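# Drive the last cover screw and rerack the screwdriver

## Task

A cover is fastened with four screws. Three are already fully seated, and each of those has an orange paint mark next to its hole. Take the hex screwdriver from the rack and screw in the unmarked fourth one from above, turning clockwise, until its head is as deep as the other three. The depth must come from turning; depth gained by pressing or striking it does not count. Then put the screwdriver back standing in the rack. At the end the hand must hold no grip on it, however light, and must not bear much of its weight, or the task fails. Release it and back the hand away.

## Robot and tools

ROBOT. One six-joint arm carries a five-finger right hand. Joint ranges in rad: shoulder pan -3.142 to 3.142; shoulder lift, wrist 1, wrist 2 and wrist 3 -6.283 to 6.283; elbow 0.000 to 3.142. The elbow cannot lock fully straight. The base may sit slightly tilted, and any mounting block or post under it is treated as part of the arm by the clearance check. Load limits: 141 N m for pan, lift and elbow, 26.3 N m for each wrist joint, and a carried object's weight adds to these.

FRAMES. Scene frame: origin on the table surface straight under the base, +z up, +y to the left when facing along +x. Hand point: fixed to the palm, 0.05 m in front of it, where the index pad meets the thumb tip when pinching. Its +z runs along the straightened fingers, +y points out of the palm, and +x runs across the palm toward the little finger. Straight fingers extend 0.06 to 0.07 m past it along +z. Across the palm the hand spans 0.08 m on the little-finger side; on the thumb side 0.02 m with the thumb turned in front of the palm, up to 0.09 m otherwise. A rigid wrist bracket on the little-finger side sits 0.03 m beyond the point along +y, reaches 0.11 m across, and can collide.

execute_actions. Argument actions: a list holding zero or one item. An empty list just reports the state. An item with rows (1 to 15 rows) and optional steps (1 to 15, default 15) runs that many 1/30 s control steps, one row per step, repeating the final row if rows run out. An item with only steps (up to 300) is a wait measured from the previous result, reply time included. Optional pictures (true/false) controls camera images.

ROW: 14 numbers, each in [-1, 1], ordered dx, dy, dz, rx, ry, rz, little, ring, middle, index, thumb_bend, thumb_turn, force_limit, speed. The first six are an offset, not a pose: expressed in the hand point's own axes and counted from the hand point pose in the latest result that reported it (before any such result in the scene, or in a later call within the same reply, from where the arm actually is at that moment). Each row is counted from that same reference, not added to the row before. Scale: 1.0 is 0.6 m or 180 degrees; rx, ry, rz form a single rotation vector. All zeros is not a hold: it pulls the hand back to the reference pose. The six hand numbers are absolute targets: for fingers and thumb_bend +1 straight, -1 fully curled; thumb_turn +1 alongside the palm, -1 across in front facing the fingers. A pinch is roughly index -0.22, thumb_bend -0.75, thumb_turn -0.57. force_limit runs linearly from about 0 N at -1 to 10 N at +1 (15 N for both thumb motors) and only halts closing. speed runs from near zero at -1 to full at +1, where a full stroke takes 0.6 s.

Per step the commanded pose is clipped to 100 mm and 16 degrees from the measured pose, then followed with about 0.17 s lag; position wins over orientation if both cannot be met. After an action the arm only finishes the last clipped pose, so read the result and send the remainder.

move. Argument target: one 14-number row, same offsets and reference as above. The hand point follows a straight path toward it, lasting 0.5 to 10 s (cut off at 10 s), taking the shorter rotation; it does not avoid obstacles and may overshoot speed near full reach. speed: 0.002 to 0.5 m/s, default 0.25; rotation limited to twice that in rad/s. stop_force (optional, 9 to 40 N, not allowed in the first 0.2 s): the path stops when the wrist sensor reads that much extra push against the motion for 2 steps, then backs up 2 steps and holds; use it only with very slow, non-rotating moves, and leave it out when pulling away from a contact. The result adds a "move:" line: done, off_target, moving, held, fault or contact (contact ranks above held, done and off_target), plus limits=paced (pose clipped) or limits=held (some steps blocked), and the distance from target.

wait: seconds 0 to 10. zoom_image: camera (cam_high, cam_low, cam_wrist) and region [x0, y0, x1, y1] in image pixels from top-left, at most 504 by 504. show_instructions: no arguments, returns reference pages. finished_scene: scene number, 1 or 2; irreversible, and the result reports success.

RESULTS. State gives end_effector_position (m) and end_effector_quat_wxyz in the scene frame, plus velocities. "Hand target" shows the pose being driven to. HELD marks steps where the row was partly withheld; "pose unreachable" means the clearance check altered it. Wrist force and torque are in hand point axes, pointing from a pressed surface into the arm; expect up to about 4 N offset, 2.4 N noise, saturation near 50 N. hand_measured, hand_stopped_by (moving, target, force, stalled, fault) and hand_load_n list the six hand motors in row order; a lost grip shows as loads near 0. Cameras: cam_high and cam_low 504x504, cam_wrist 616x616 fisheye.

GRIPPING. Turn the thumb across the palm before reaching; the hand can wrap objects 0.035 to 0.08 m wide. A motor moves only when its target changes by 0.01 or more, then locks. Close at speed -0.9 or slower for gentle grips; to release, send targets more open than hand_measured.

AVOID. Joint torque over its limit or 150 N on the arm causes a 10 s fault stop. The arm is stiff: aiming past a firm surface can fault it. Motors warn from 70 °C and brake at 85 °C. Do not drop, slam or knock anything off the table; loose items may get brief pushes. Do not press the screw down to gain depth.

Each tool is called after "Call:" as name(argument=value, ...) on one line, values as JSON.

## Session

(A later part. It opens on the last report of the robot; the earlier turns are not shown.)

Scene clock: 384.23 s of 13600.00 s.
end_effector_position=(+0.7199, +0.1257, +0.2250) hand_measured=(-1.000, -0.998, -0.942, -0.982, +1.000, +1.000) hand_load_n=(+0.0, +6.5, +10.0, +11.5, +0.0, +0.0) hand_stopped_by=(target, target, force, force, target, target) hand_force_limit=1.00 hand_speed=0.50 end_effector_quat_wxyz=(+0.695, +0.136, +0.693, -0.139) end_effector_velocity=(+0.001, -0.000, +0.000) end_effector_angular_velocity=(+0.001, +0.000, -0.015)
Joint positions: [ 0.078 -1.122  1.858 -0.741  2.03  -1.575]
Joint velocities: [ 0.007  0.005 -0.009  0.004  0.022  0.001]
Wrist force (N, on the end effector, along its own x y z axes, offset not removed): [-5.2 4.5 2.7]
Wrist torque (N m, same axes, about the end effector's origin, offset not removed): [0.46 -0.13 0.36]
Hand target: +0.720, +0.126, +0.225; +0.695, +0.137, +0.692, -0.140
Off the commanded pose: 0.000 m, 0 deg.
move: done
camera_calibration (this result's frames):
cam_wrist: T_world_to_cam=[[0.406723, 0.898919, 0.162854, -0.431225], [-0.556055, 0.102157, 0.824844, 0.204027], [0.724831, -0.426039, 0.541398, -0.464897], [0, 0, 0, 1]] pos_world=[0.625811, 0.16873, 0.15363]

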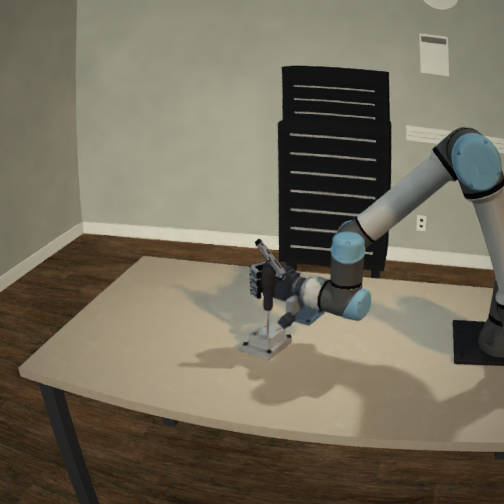

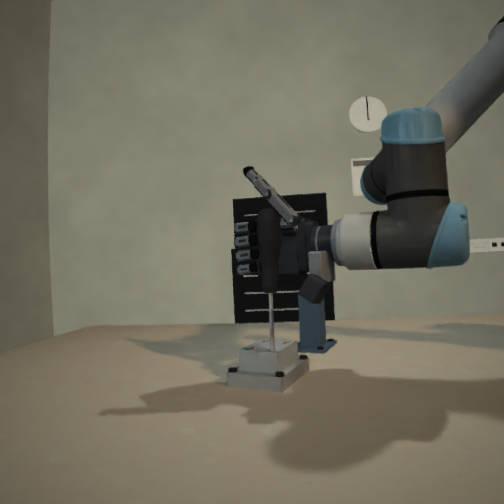

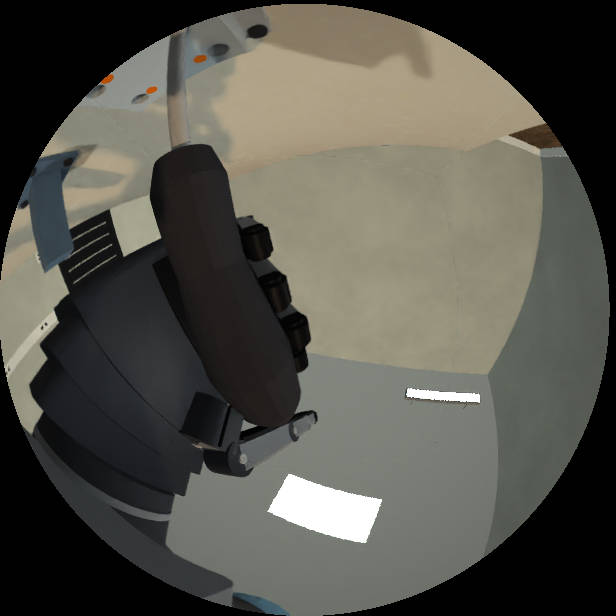

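Call:
move(target=[0,0.0401,-0.0363,-0.1667,0,0,-0.9,-0.9,-0.88,-0.9,1,1,1,0.6], speed=0.3)

Call:
move(target=[0,0.0398,-0.0367,-0.1667,0,0,-0.9,-0.9,-0.88,-0.9,1,1,1,0.6], speed=0.3)

Call:
move(target=[0,0,0,0,0,0,-1,-1,-1,-1,1,1,1,0.5])

Call:
move(target=[0.0002,-0.0528,0.0118,0.1667,0,0,-1,-1,-1,-1,1,1,1,0.5], speed=0.3)

Call:
move(target=[0,-0.0528,0.0118,0.1667,0,0,-1,-1,-1,-1,1,1,1,0.5], speed=0.3)

Call:
move(target=[0,0.0401,-0.0363,-0.1667,0,0,-0.9,-0.9,-0.88,-0.9,1,1,1,0.6], speed=0.3)

Call:
move(target=[0,0.0398,-0.0367,-0.1667,0,0,-0.9,-0.9,-0.88,-0.9,1,1,1,0.6], speed=0.3)

Call:
move(target=[0,0,0,0,0,0,-1,-1,-1,-1,1,1,1,0.5])

Call:
move(target=[0.0002,-0.0528,0.0118,0.1667,0,0,-1,-1,-1,-1,1,1,1,0.5], speed=0.3)

Call:
move(target=[0,-0.0528,0.0118,0.1667,0,0,-1,-1,-1,-1,1,1,1,0.5], speed=0.3)

Call:
zoom_image(camera="cam_low", region=[220,260,330,370])

Scene clock: 388.53 s of 13600.00 s.
end_effector_position=(+0.7087, +0.1561, +0.2248) hand_measured=(-0.900, -0.900, -0.880, -0.900, +1.000, +1.000) hand_load_n=(+0.0, +0.0, +0.0, +0.0, +0.0, +0.0) hand_stopped_by=(target, target, target, target, target, target) hand_force_limit=1.00 hand_speed=0.60 end_effector_quat_wxyz=(+0.706, -0.048, +0.705, +0.044) end_effector_velocity=(+0.000, +0.002, +0.000) end_effector_angular_velocity=(-0.001, -0.000, +0.019)
Joint positions: [-0.141 -1.162  1.922 -0.762  1.289 -1.574]
Joint velocities: [-0.005  0.003 -0.004  0.001 -0.024 -0.001]
Wrist force (N, on the end effector, along its own x y z axes, offset not removed): [0.4 2.4 1.0]
Wrist torque (N m, same axes, about the end effector's origin, offset not removed): [0.36 -0.11 0.07]
Hand target: +0.709, +0.156, +0.225; +0.706, -0.049, +0.705, +0.045
Off the commanded pose: 0.000 m, 0 deg.
move: done
camera_calibration (this result's frames):
cam_wrist: T_world_to_cam=[[-0.0949524, 0.982327, 0.161299, -0.111102], [-0.530921, -0.187035, 0.826524, 0.221877], [0.842085, -0.00715672, 0.539297, -0.591791], [0, 0, 0, 1]] pos_world=[0.605588, 0.146403, 0.153685]

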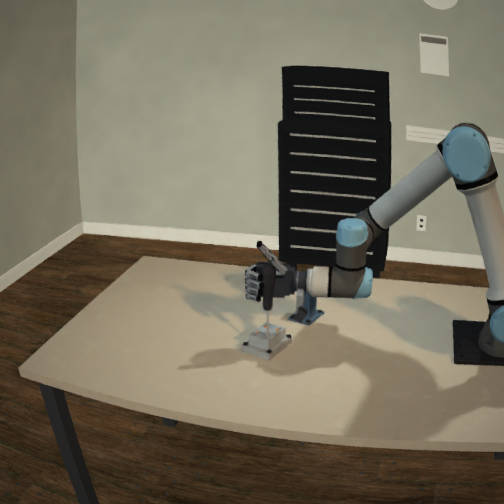

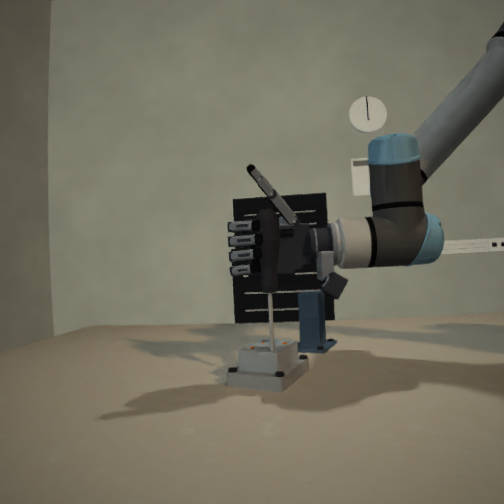

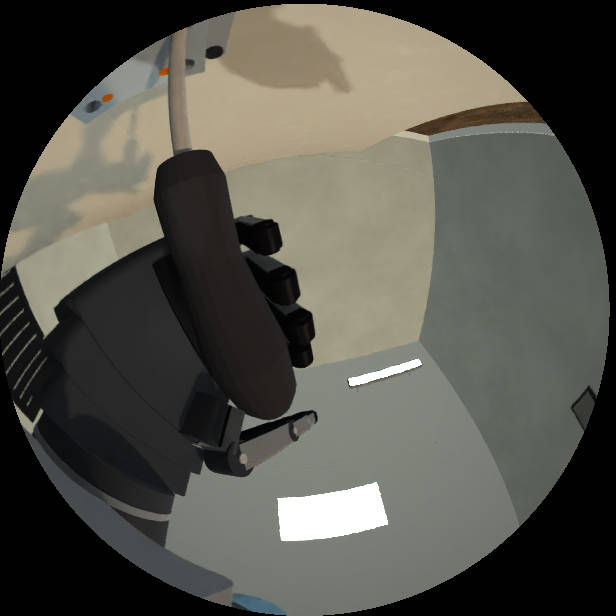

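Scene clock: 390.03 s of 13600.00 s.
end_effector_position=(+0.6837, +0.1767, +0.2246) hand_measured=(-0.900, -0.900, -0.880, -0.900, +1.000, +1.000) hand_load_n=(+0.0, +0.0, +0.0, +0.0, +0.0, +0.0) hand_stopped_by=(target, target, target, target, target, target) hand_force_limit=1.00 hand_speed=0.60 end_effector_quat_wxyz=(+0.670, -0.228, +0.670, +0.225) end_effector_velocity=(-0.001, +0.001, -0.000) end_effector_angular_velocity=(-0.001, +0.002, +0.015)
Joint positions: [-0.293 -1.069  1.768 -0.699  0.615 -1.575]
Joint velocities: [-0.002  0.005 -0.009  0.008 -0.017 -0.003]
Wrist force (N, on the end effector, along its own x y z axes, offset not removed): [0.0 2.2 1.0]
Wrist torque (N m, same axes, about the end effector's origin, offset not removed): [0.38 -0.06 0.02]
Hand target: +0.684, +0.177, +0.225; +0.670, -0.229, +0.670, +0.225
Off the commanded pose: 0.000 m, 0 deg.
move: done
camera_calibration (this result's frames):
cam_wrist: T_world_to_cam=[[-0.571609, 0.804502, 0.161367, 0.223604], [-0.36497, -0.425423, 0.828137, 0.140952], [0.734888, 0.414476, 0.536795, -0.571102], [0, 0, 0, 1]] pos_world=[0.598953, 0.116783, 0.153755]

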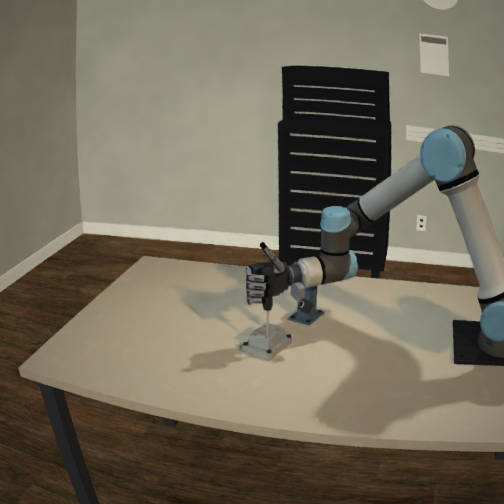

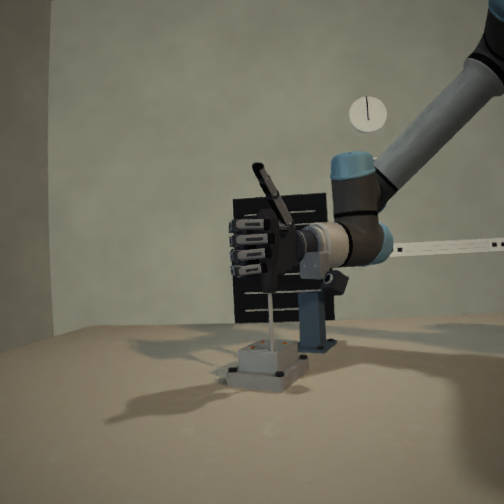

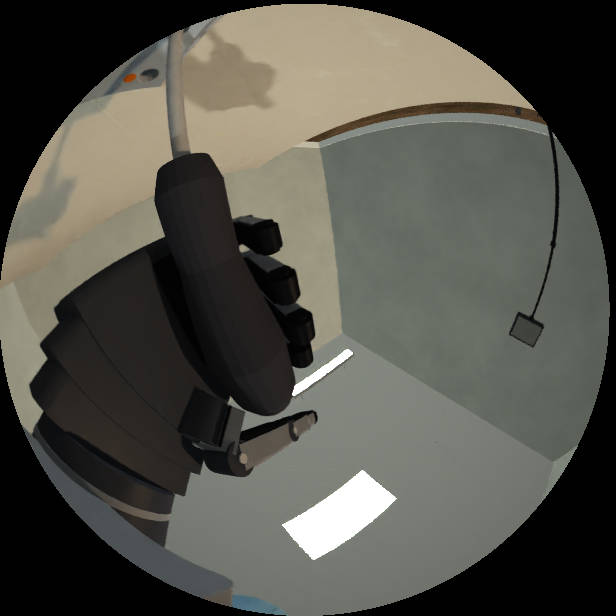

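Scene clock: 390.53 s of 13600.00 s.
end_effector_position=(+0.6838, +0.1767, +0.2246) hand_measured=(-1.000, -1.000, -0.980, -0.998, +1.000, +1.000) hand_load_n=(+0.0, +0.5, +11.0, +7.5, +0.0, -0.5) hand_stopped_by=(target, target, force, target, target, target) hand_force_limit=1.00 hand_speed=0.50 end_effector_quat_wxyz=(+0.670, -0.228, +0.670, +0.225) end_effector_velocity=(-0.000, -0.000, -0.000) end_effector_angular_velocity=(-0.000, -0.000, +0.001)
Joint positions: [-0.293 -1.069  1.768 -0.699  0.615 -1.576]
Joint velocities: [-0.    -0.     0.001 -0.001 -0.001  0.   ]
Wrist force (N, on the end effector, along its own x y z axes, offset not removed): [-0.3 2.1 2.9]
Wrist torque (N m, same axes, about the end effector's origin, offset not removed): [0.21 -0.22 0.09]
Hand target: +0.684, +0.177, +0.225; +0.670, -0.228, +0.670, +0.225
Off the commanded pose: 0.000 m, 0 deg.
move: done
camera_calibration (this result's frames):
cam_wrist: T_world_to_cam=[[-0.571617, 0.804533, 0.161183, 0.223733], [-0.365125, -0.425327, 0.828119, 0.141001], [0.734804, 0.414515, 0.536879, -0.571152], [0, 0, 0, 1]] pos_world=[0.599057, 0.116722, 0.153812]

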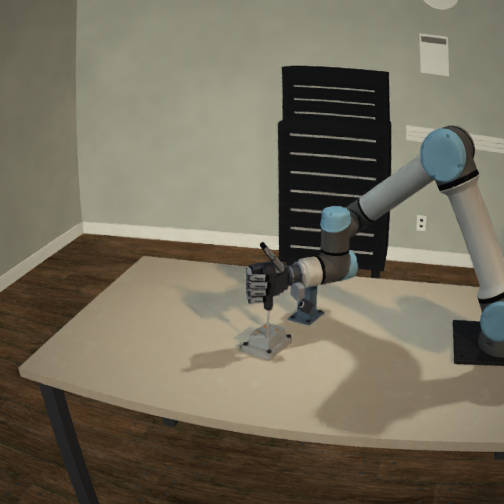

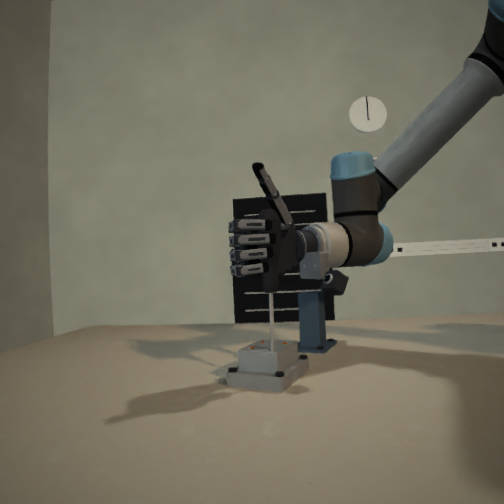

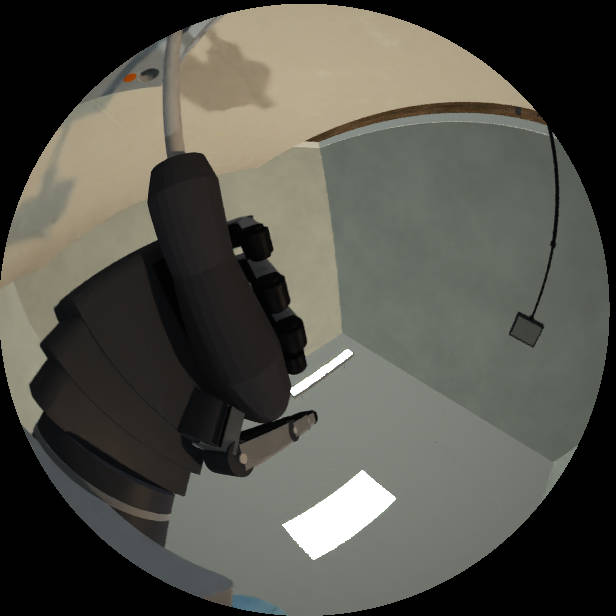

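Scene clock: 392.03 s of 13600.00 s.
end_effector_position=(+0.7086, +0.1559, +0.2248) hand_measured=(-1.000, -1.000, -0.980, -0.998, +1.000, +1.000) hand_load_n=(+0.0, +1.0, +11.0, +6.5, +0.0, +0.0) hand_stopped_by=(target, target, force, target, target, target) hand_force_limit=1.00 hand_speed=0.50 end_effector_quat_wxyz=(+0.706, -0.048, +0.705, +0.044) end_effector_velocity=(+0.001, -0.000, -0.000) end_effector_angular_velocity=(+0.000, -0.000, -0.016)
Joint positions: [-0.141 -1.162  1.922 -0.763  1.289 -1.574]
Joint velocities: [ 0.008  0.     0.    -0.001  0.024  0.   ]
Wrist force (N, on the end effector, along its own x y z axes, offset not removed): [-5.7 2.0 1.6]
Wrist torque (N m, same axes, about the end effector's origin, offset not removed): [0.29 0.14 -0.12]
Hand target: +0.709, +0.156, +0.225; +0.706, -0.047, +0.705, +0.044
Off the commanded pose: 0.000 m, 0 deg.
move: done
camera_calibration (this result's frames):
cam_wrist: T_world_to_cam=[[-0.0951306, 0.982315, 0.161266, -0.110795], [-0.531209, -0.187101, 0.826323, 0.222025], [0.841883, -0.00705709, 0.539614, -0.591642], [0, 0, 0, 1]] pos_world=[0.605495, 0.146201, 0.153661]

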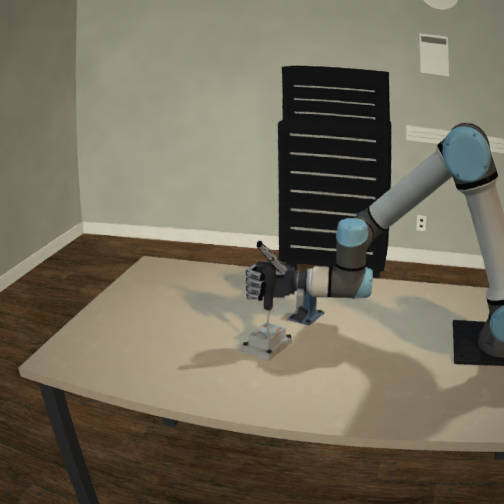

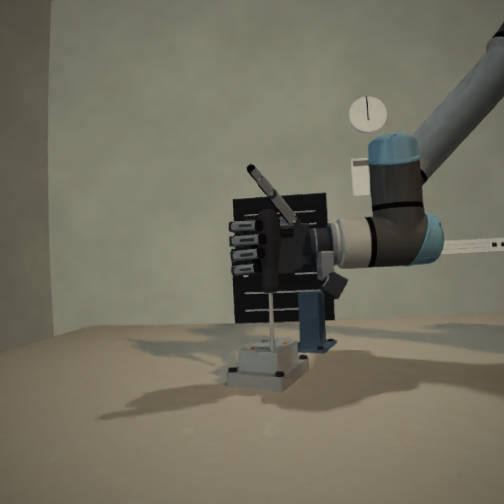

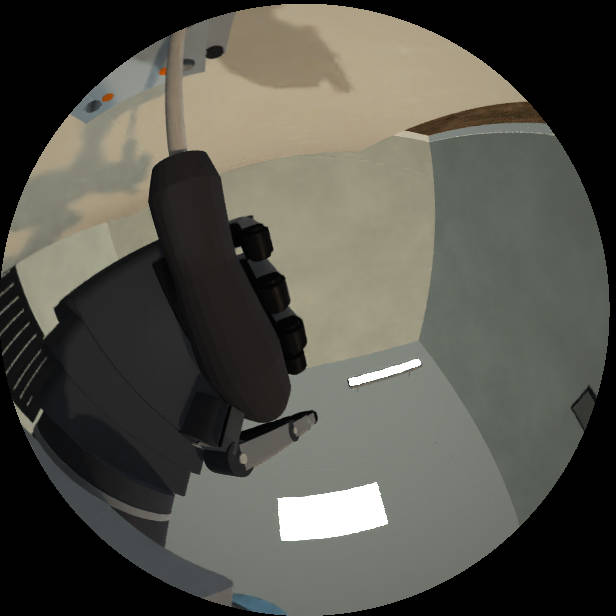

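Scene clock: 393.53 s of 13600.00 s.
end_effector_position=(+0.7198, +0.1256, +0.2250) hand_measured=(-1.000, -1.000, -0.980, -0.998, +1.000, +1.000) hand_load_n=(+0.0, +0.5, +10.5, +6.5, +0.0, +0.0) hand_stopped_by=(target, target, force, target, target, target) hand_force_limit=1.00 hand_speed=0.50 end_effector_quat_wxyz=(+0.695, +0.136, +0.692, -0.139) end_effector_velocity=(+0.001, -0.001, -0.000) end_effector_angular_velocity=(+0.001, +0.000, -0.016)
Joint positions: [ 0.078 -1.122  1.859 -0.742  2.029 -1.575]
Joint velocities: [ 0.007  0.004 -0.007  0.004  0.023  0.001]
Wrist force (N, on the end effector, along its own x y z axes, offset not removed): [-5.8 2.0 0.9]
Wrist torque (N m, same axes, about the end effector's origin, offset not removed): [0.31 0.29 0.01]
Hand target: +0.720, +0.125, +0.225; +0.695, +0.137, +0.692, -0.140
Off the commanded pose: 0.000 m, 0 deg.
move: done
camera_calibration (this result's frames):
cam_wrist: T_world_to_cam=[[0.4065, 0.899, 0.162964, -0.43094], [-0.556411, 0.102113, 0.824609, 0.204314], [0.724682, -0.425878, 0.541723, -0.464878], [0, 0, 0, 1]] pos_world=[0.625749, 0.168571, 0.153583]

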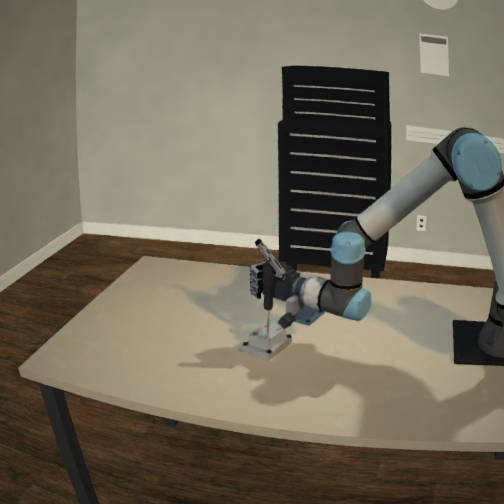

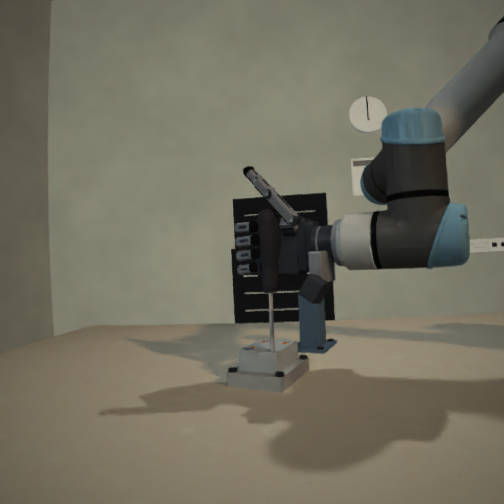

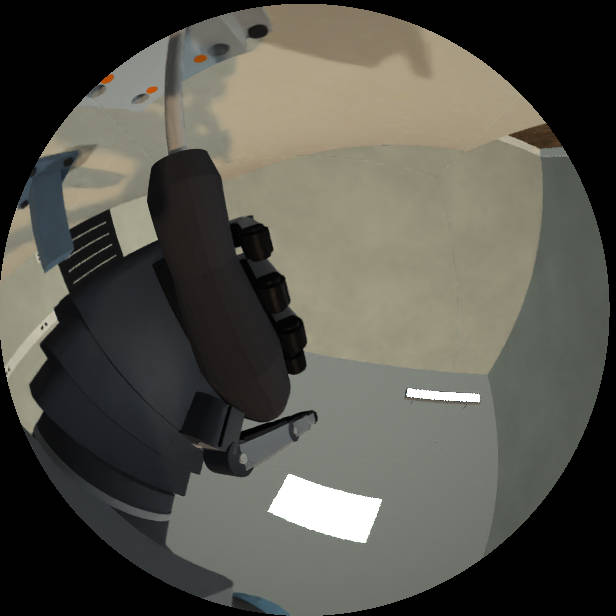

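Scene clock: 395.03 s of 13600.00 s.
end_effector_position=(+0.7087, +0.1559, +0.2248) hand_measured=(-0.900, -0.900, -0.880, -0.900, +1.000, +1.000) hand_load_n=(+0.0, +0.0, +0.0, +0.0, +0.0, +0.0) hand_stopped_by=(target, target, target, target, target, target) hand_force_limit=1.00 hand_speed=0.60 end_effector_quat_wxyz=(+0.706, -0.048, +0.705, +0.044) end_effector_velocity=(+0.000, +0.001, -0.000) end_effector_angular_velocity=(-0.001, +0.000, +0.015)
Joint positions: [-0.141 -1.162  1.922 -0.763  1.289 -1.574]
Joint velocities: [-0.005  0.003 -0.004  0.001 -0.02  -0.001]
Wrist force (N, on the end effector, along its own x y z axes, offset not removed): [-0.5 1.5 1.1]
Wrist torque (N m, same axes, about the end effector's origin, offset not removed): [0.26 0.02 -0.05]
Hand target: +0.709, +0.156, +0.225; +0.706, -0.049, +0.705, +0.045
Off the commanded pose: 0.000 m, 0 deg.
move: done
camera_calibration (this result's frames):
cam_wrist: T_world_to_cam=[[-0.0952017, 0.982319, 0.161201, -0.110772], [-0.531225, -0.187084, 0.826317, 0.222083], [0.841865, -0.00696713, 0.539643, -0.591663], [0, 0, 0, 1]] pos_world=[0.605531, 0.146239, 0.153632]

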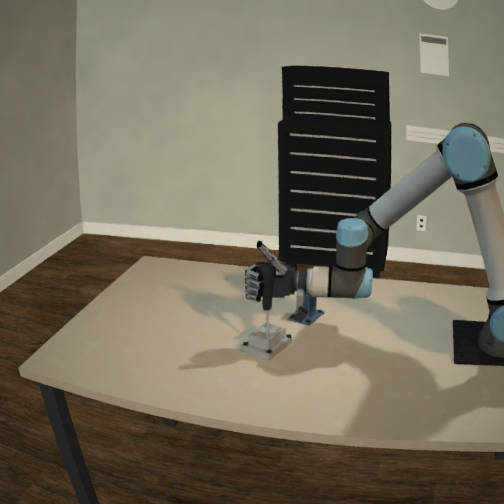

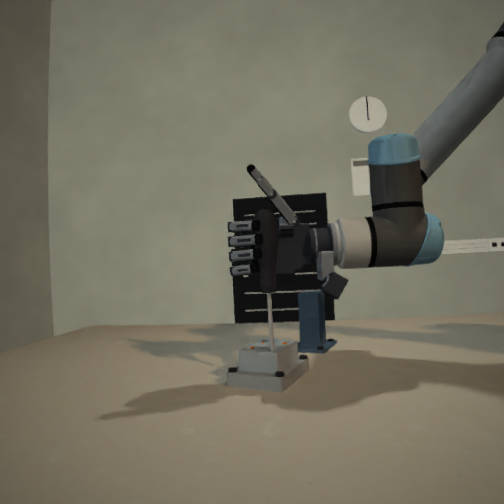

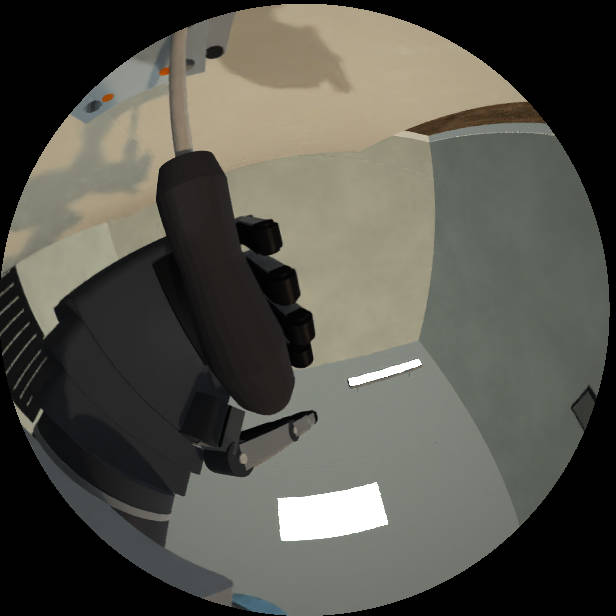

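Scene clock: 396.53 s of 13600.00 s.
end_effector_position=(+0.6836, +0.1766, +0.2245) hand_measured=(-0.900, -0.900, -0.880, -0.900, +1.000, +1.000) hand_load_n=(+0.0, +0.0, +0.0, +0.0, +0.0, +0.0) hand_stopped_by=(target, target, target, target, target, target) hand_force_limit=1.00 hand_speed=0.60 end_effector_quat_wxyz=(+0.670, -0.229, +0.670, +0.225) end_effector_velocity=(-0.000, +0.001, +0.000) end_effector_angular_velocity=(-0.001, +0.001, +0.015)
Joint positions: [-0.293 -1.069  1.769 -0.7    0.615 -1.575]
Joint velocities: [-0.001  0.005 -0.009  0.007 -0.016 -0.003]
Wrist force (N, on the end effector, along its own x y z axes, offset not removed): [-1.4 2.9 0.5]
Wrist torque (N m, same axes, about the end effector's origin, offset not removed): [0.44 0.18 0.01]
Hand target: +0.684, +0.177, +0.225; +0.670, -0.229, +0.670, +0.225
Off the commanded pose: 0.000 m, 0 deg.
move: done
camera_calibration (this result's frames):
cam_wrist: T_world_to_cam=[[-0.571825, 0.804406, 0.161083, 0.223899], [-0.365231, -0.425441, 0.828013, 0.141085], [0.73459, 0.414646, 0.537072, -0.57085], [0, 0, 0, 1]] pos_world=[0.598901, 0.116619, 0.1537]

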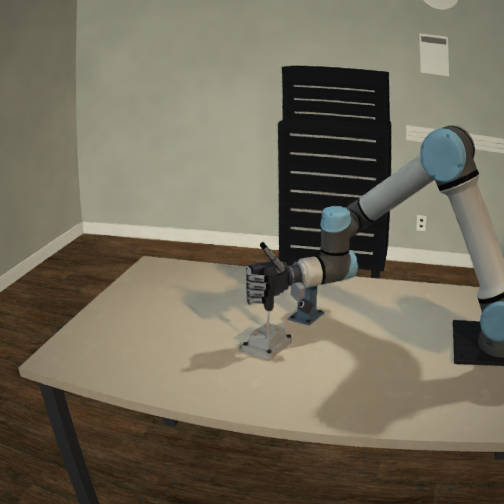

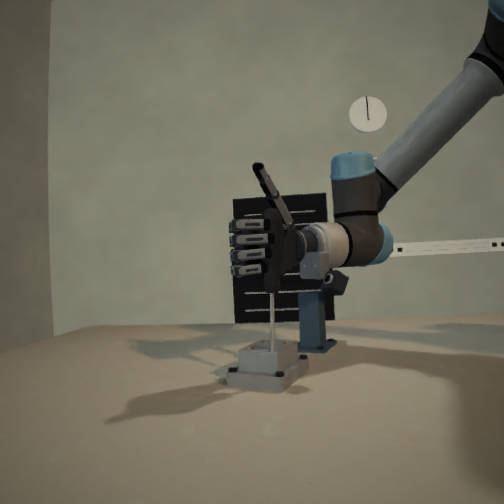

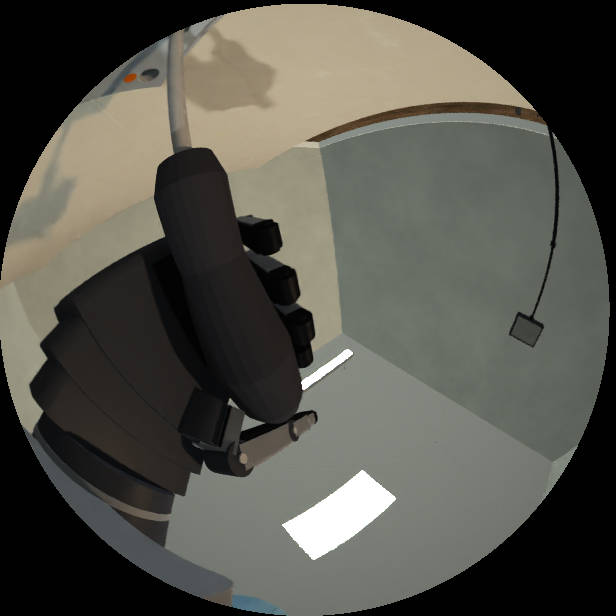

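Scene clock: 397.03 s of 13600.00 s.
end_effector_position=(+0.6837, +0.1765, +0.2246) hand_measured=(-1.000, -0.998, -0.946, -0.982, +1.000, +1.000) hand_load_n=(+0.0, +6.5, +9.5, +11.0, +0.0, -0.5) hand_stopped_by=(target, target, force, force, target, target) hand_force_limit=1.00 hand_speed=0.50 end_effector_quat_wxyz=(+0.670, -0.229, +0.670, +0.225) end_effector_velocity=(-0.000, -0.000, -0.000) end_effector_angular_velocity=(-0.000, -0.000, -0.001)
Joint positions: [-0.293 -1.069  1.768 -0.699  0.615 -1.575]
Joint velocities: [-0.     0.     0.001 -0.001  0.     0.   ]
Wrist force (N, on the end effector, along its own x y z axes, offset not removed): [1.8 3.9 3.6]
Wrist torque (N m, same axes, about the end effector's origin, offset not removed): [0.30 -0.79 0.55]
Hand target: +0.684, +0.177, +0.225; +0.670, -0.229, +0.670, +0.225
Off the commanded pose: 0.000 m, 0 deg.
move: done
camera_calibration (this result's frames):
cam_wrist: T_world_to_cam=[[-0.571827, 0.804435, 0.160927, 0.224016], [-0.365358, -0.425354, 0.828002, 0.141121], [0.734525, 0.414679, 0.537135, -0.5709], [0, 0, 0, 1]] pos_world=[0.598999, 0.11656, 0.153752]

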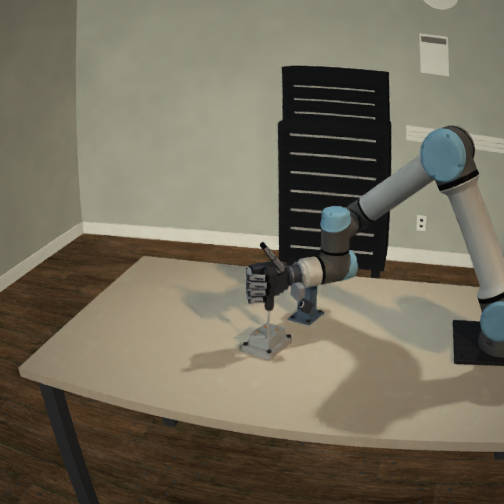

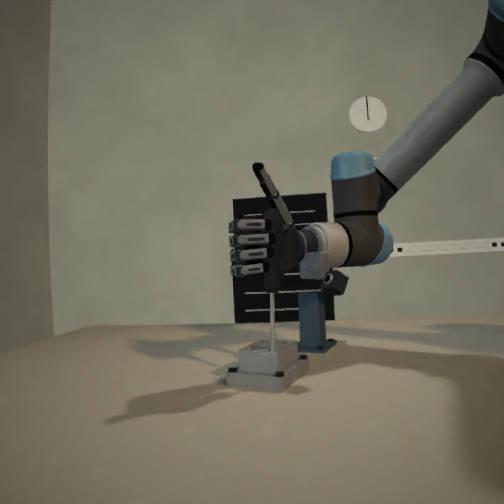

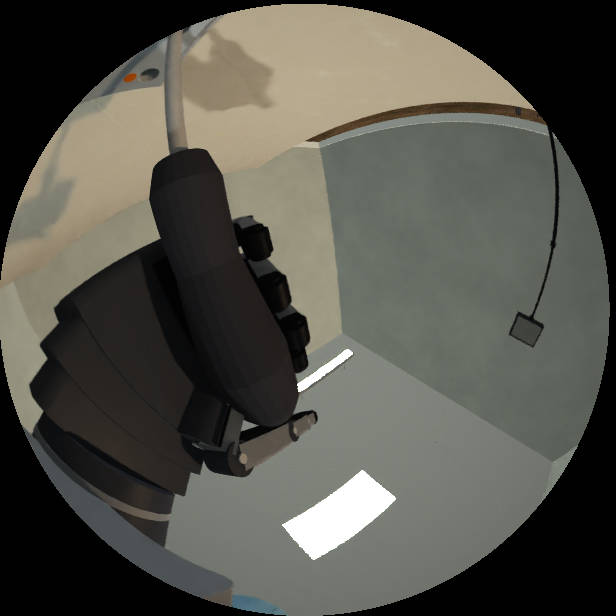

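Scene clock: 398.53 s of 13600.00 s.
end_effector_position=(+0.7085, +0.1558, +0.2248) hand_measured=(-1.000, -0.998, -0.946, -0.982, +1.000, +1.000) hand_load_n=(+0.0, +7.0, +10.0, +10.5, +0.0, -0.5) hand_stopped_by=(target, target, force, force, target, target) hand_force_limit=1.00 hand_speed=0.50 end_effector_quat_wxyz=(+0.706, -0.048, +0.705, +0.044) end_effector_velocity=(+0.001, -0.001, -0.000) end_effector_angular_velocity=(+0.000, -0.001, -0.016)
Joint positions: [-0.142 -1.162  1.923 -0.764  1.288 -1.574]
Joint velocities: [ 0.007  0.001 -0.    -0.002  0.023  0.   ]
Wrist force (N, on the end effector, along its own x y z axes, offset not removed): [-2.6 5.6 2.3]
Wrist torque (N m, same axes, about the end effector's origin, offset not removed): [0.61 -0.32 0.57]
Hand target: +0.709, +0.156, +0.225; +0.706, -0.047, +0.705, +0.044
Off the commanded pose: 0.000 m, 0 deg.
move: done
camera_calibration (this result's frames):
cam_wrist: T_world_to_cam=[[-0.0953732, 0.982304, 0.16119, -0.110476], [-0.531455, -0.187166, 0.82615, 0.222201], [0.8417, -0.00687273, 0.539902, -0.591505], [0, 0, 0, 1]] pos_world=[0.605423, 0.146044, 0.153591]

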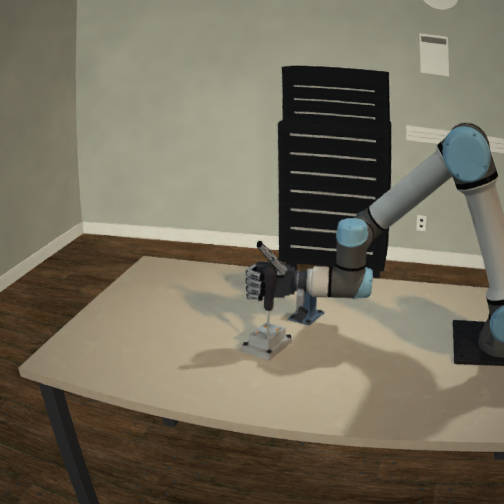

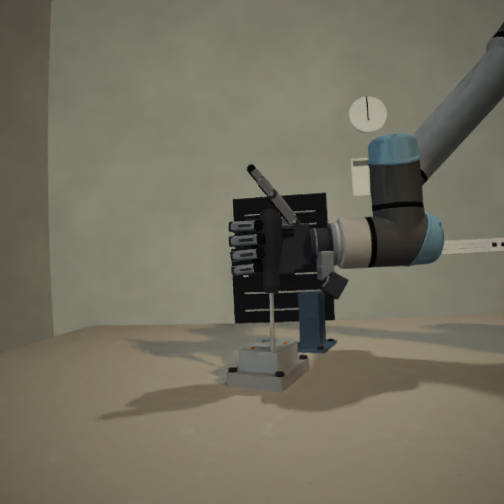

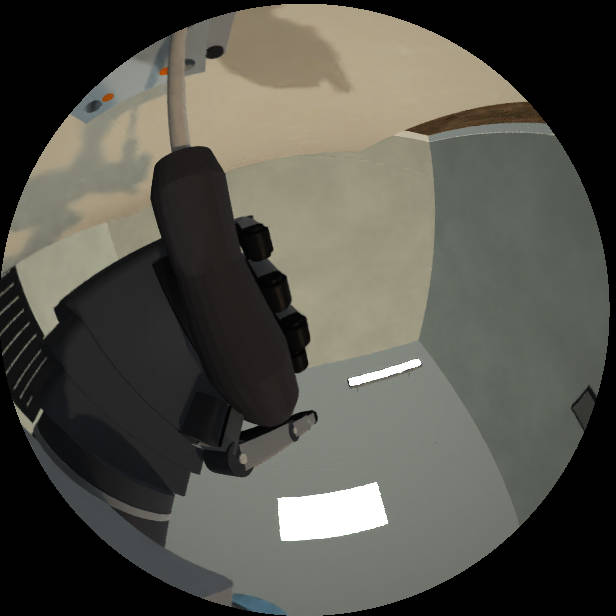

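Scene clock: 400.03 s of 13600.00 s.
end_effector_position=(+0.7197, +0.1254, +0.2250) hand_measured=(-1.000, -0.998, -0.946, -0.982, +1.000, +1.000) hand_load_n=(+0.0, +6.0, +9.0, +11.0, +0.0, +0.0) hand_stopped_by=(target, target, force, force, target, target) hand_force_limit=1.00 hand_speed=0.50 end_effector_quat_wxyz=(+0.695, +0.136, +0.692, -0.139) end_effector_velocity=(+0.001, -0.001, -0.000) end_effector_angular_velocity=(+0.001, +0.001, -0.014)
Joint positions: [ 0.077 -1.122  1.859 -0.743  2.029 -1.575]
Joint velocities: [ 0.005  0.005 -0.008  0.004  0.02   0.001]
Wrist force (N, on the end effector, along its own x y z axes, offset not removed): [-2.7 5.6 1.5]
Wrist torque (N m, same axes, about the end effector's origin, offset not removed): [0.64 -0.06 0.54]
Hand target: +0.720, +0.125, +0.225; +0.695, +0.137, +0.692, -0.140
Off the commanded pose: 0.000 m, 0 deg.
move: done
camera_calibration (this result's frames):
cam_wrist: T_world_to_cam=[[0.406274, 0.899086, 0.163054, -0.430646], [-0.556698, 0.102044, 0.824424, 0.204564], [0.724589, -0.425713, 0.541977, -0.464855], [0, 0, 0, 1]] pos_world=[0.625669, 0.168418, 0.153511]

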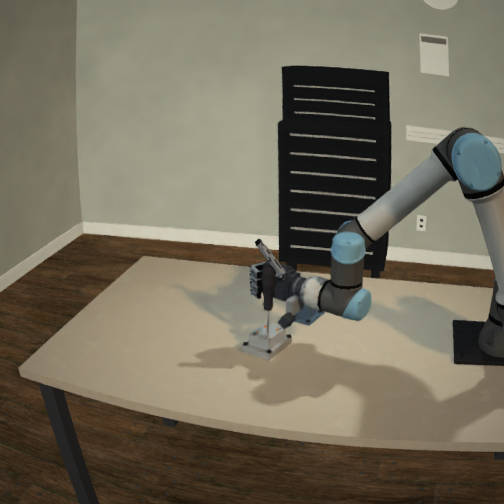

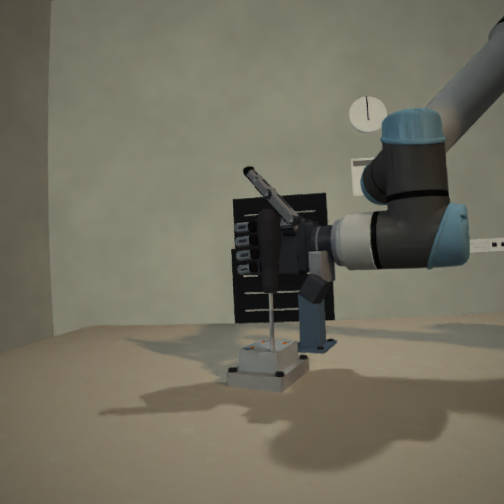

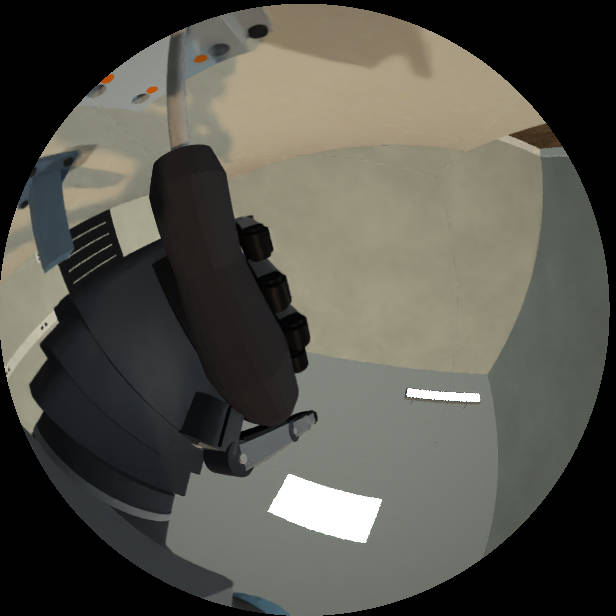

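Region (220, 260, 330, 370) of cam_low's 504x504 image, scaled by 4.582, with more detail than that image has.

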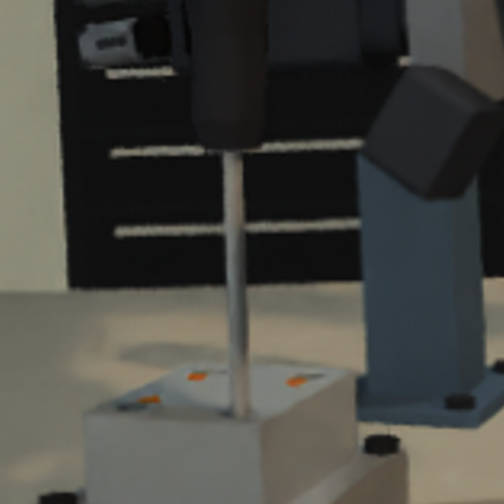

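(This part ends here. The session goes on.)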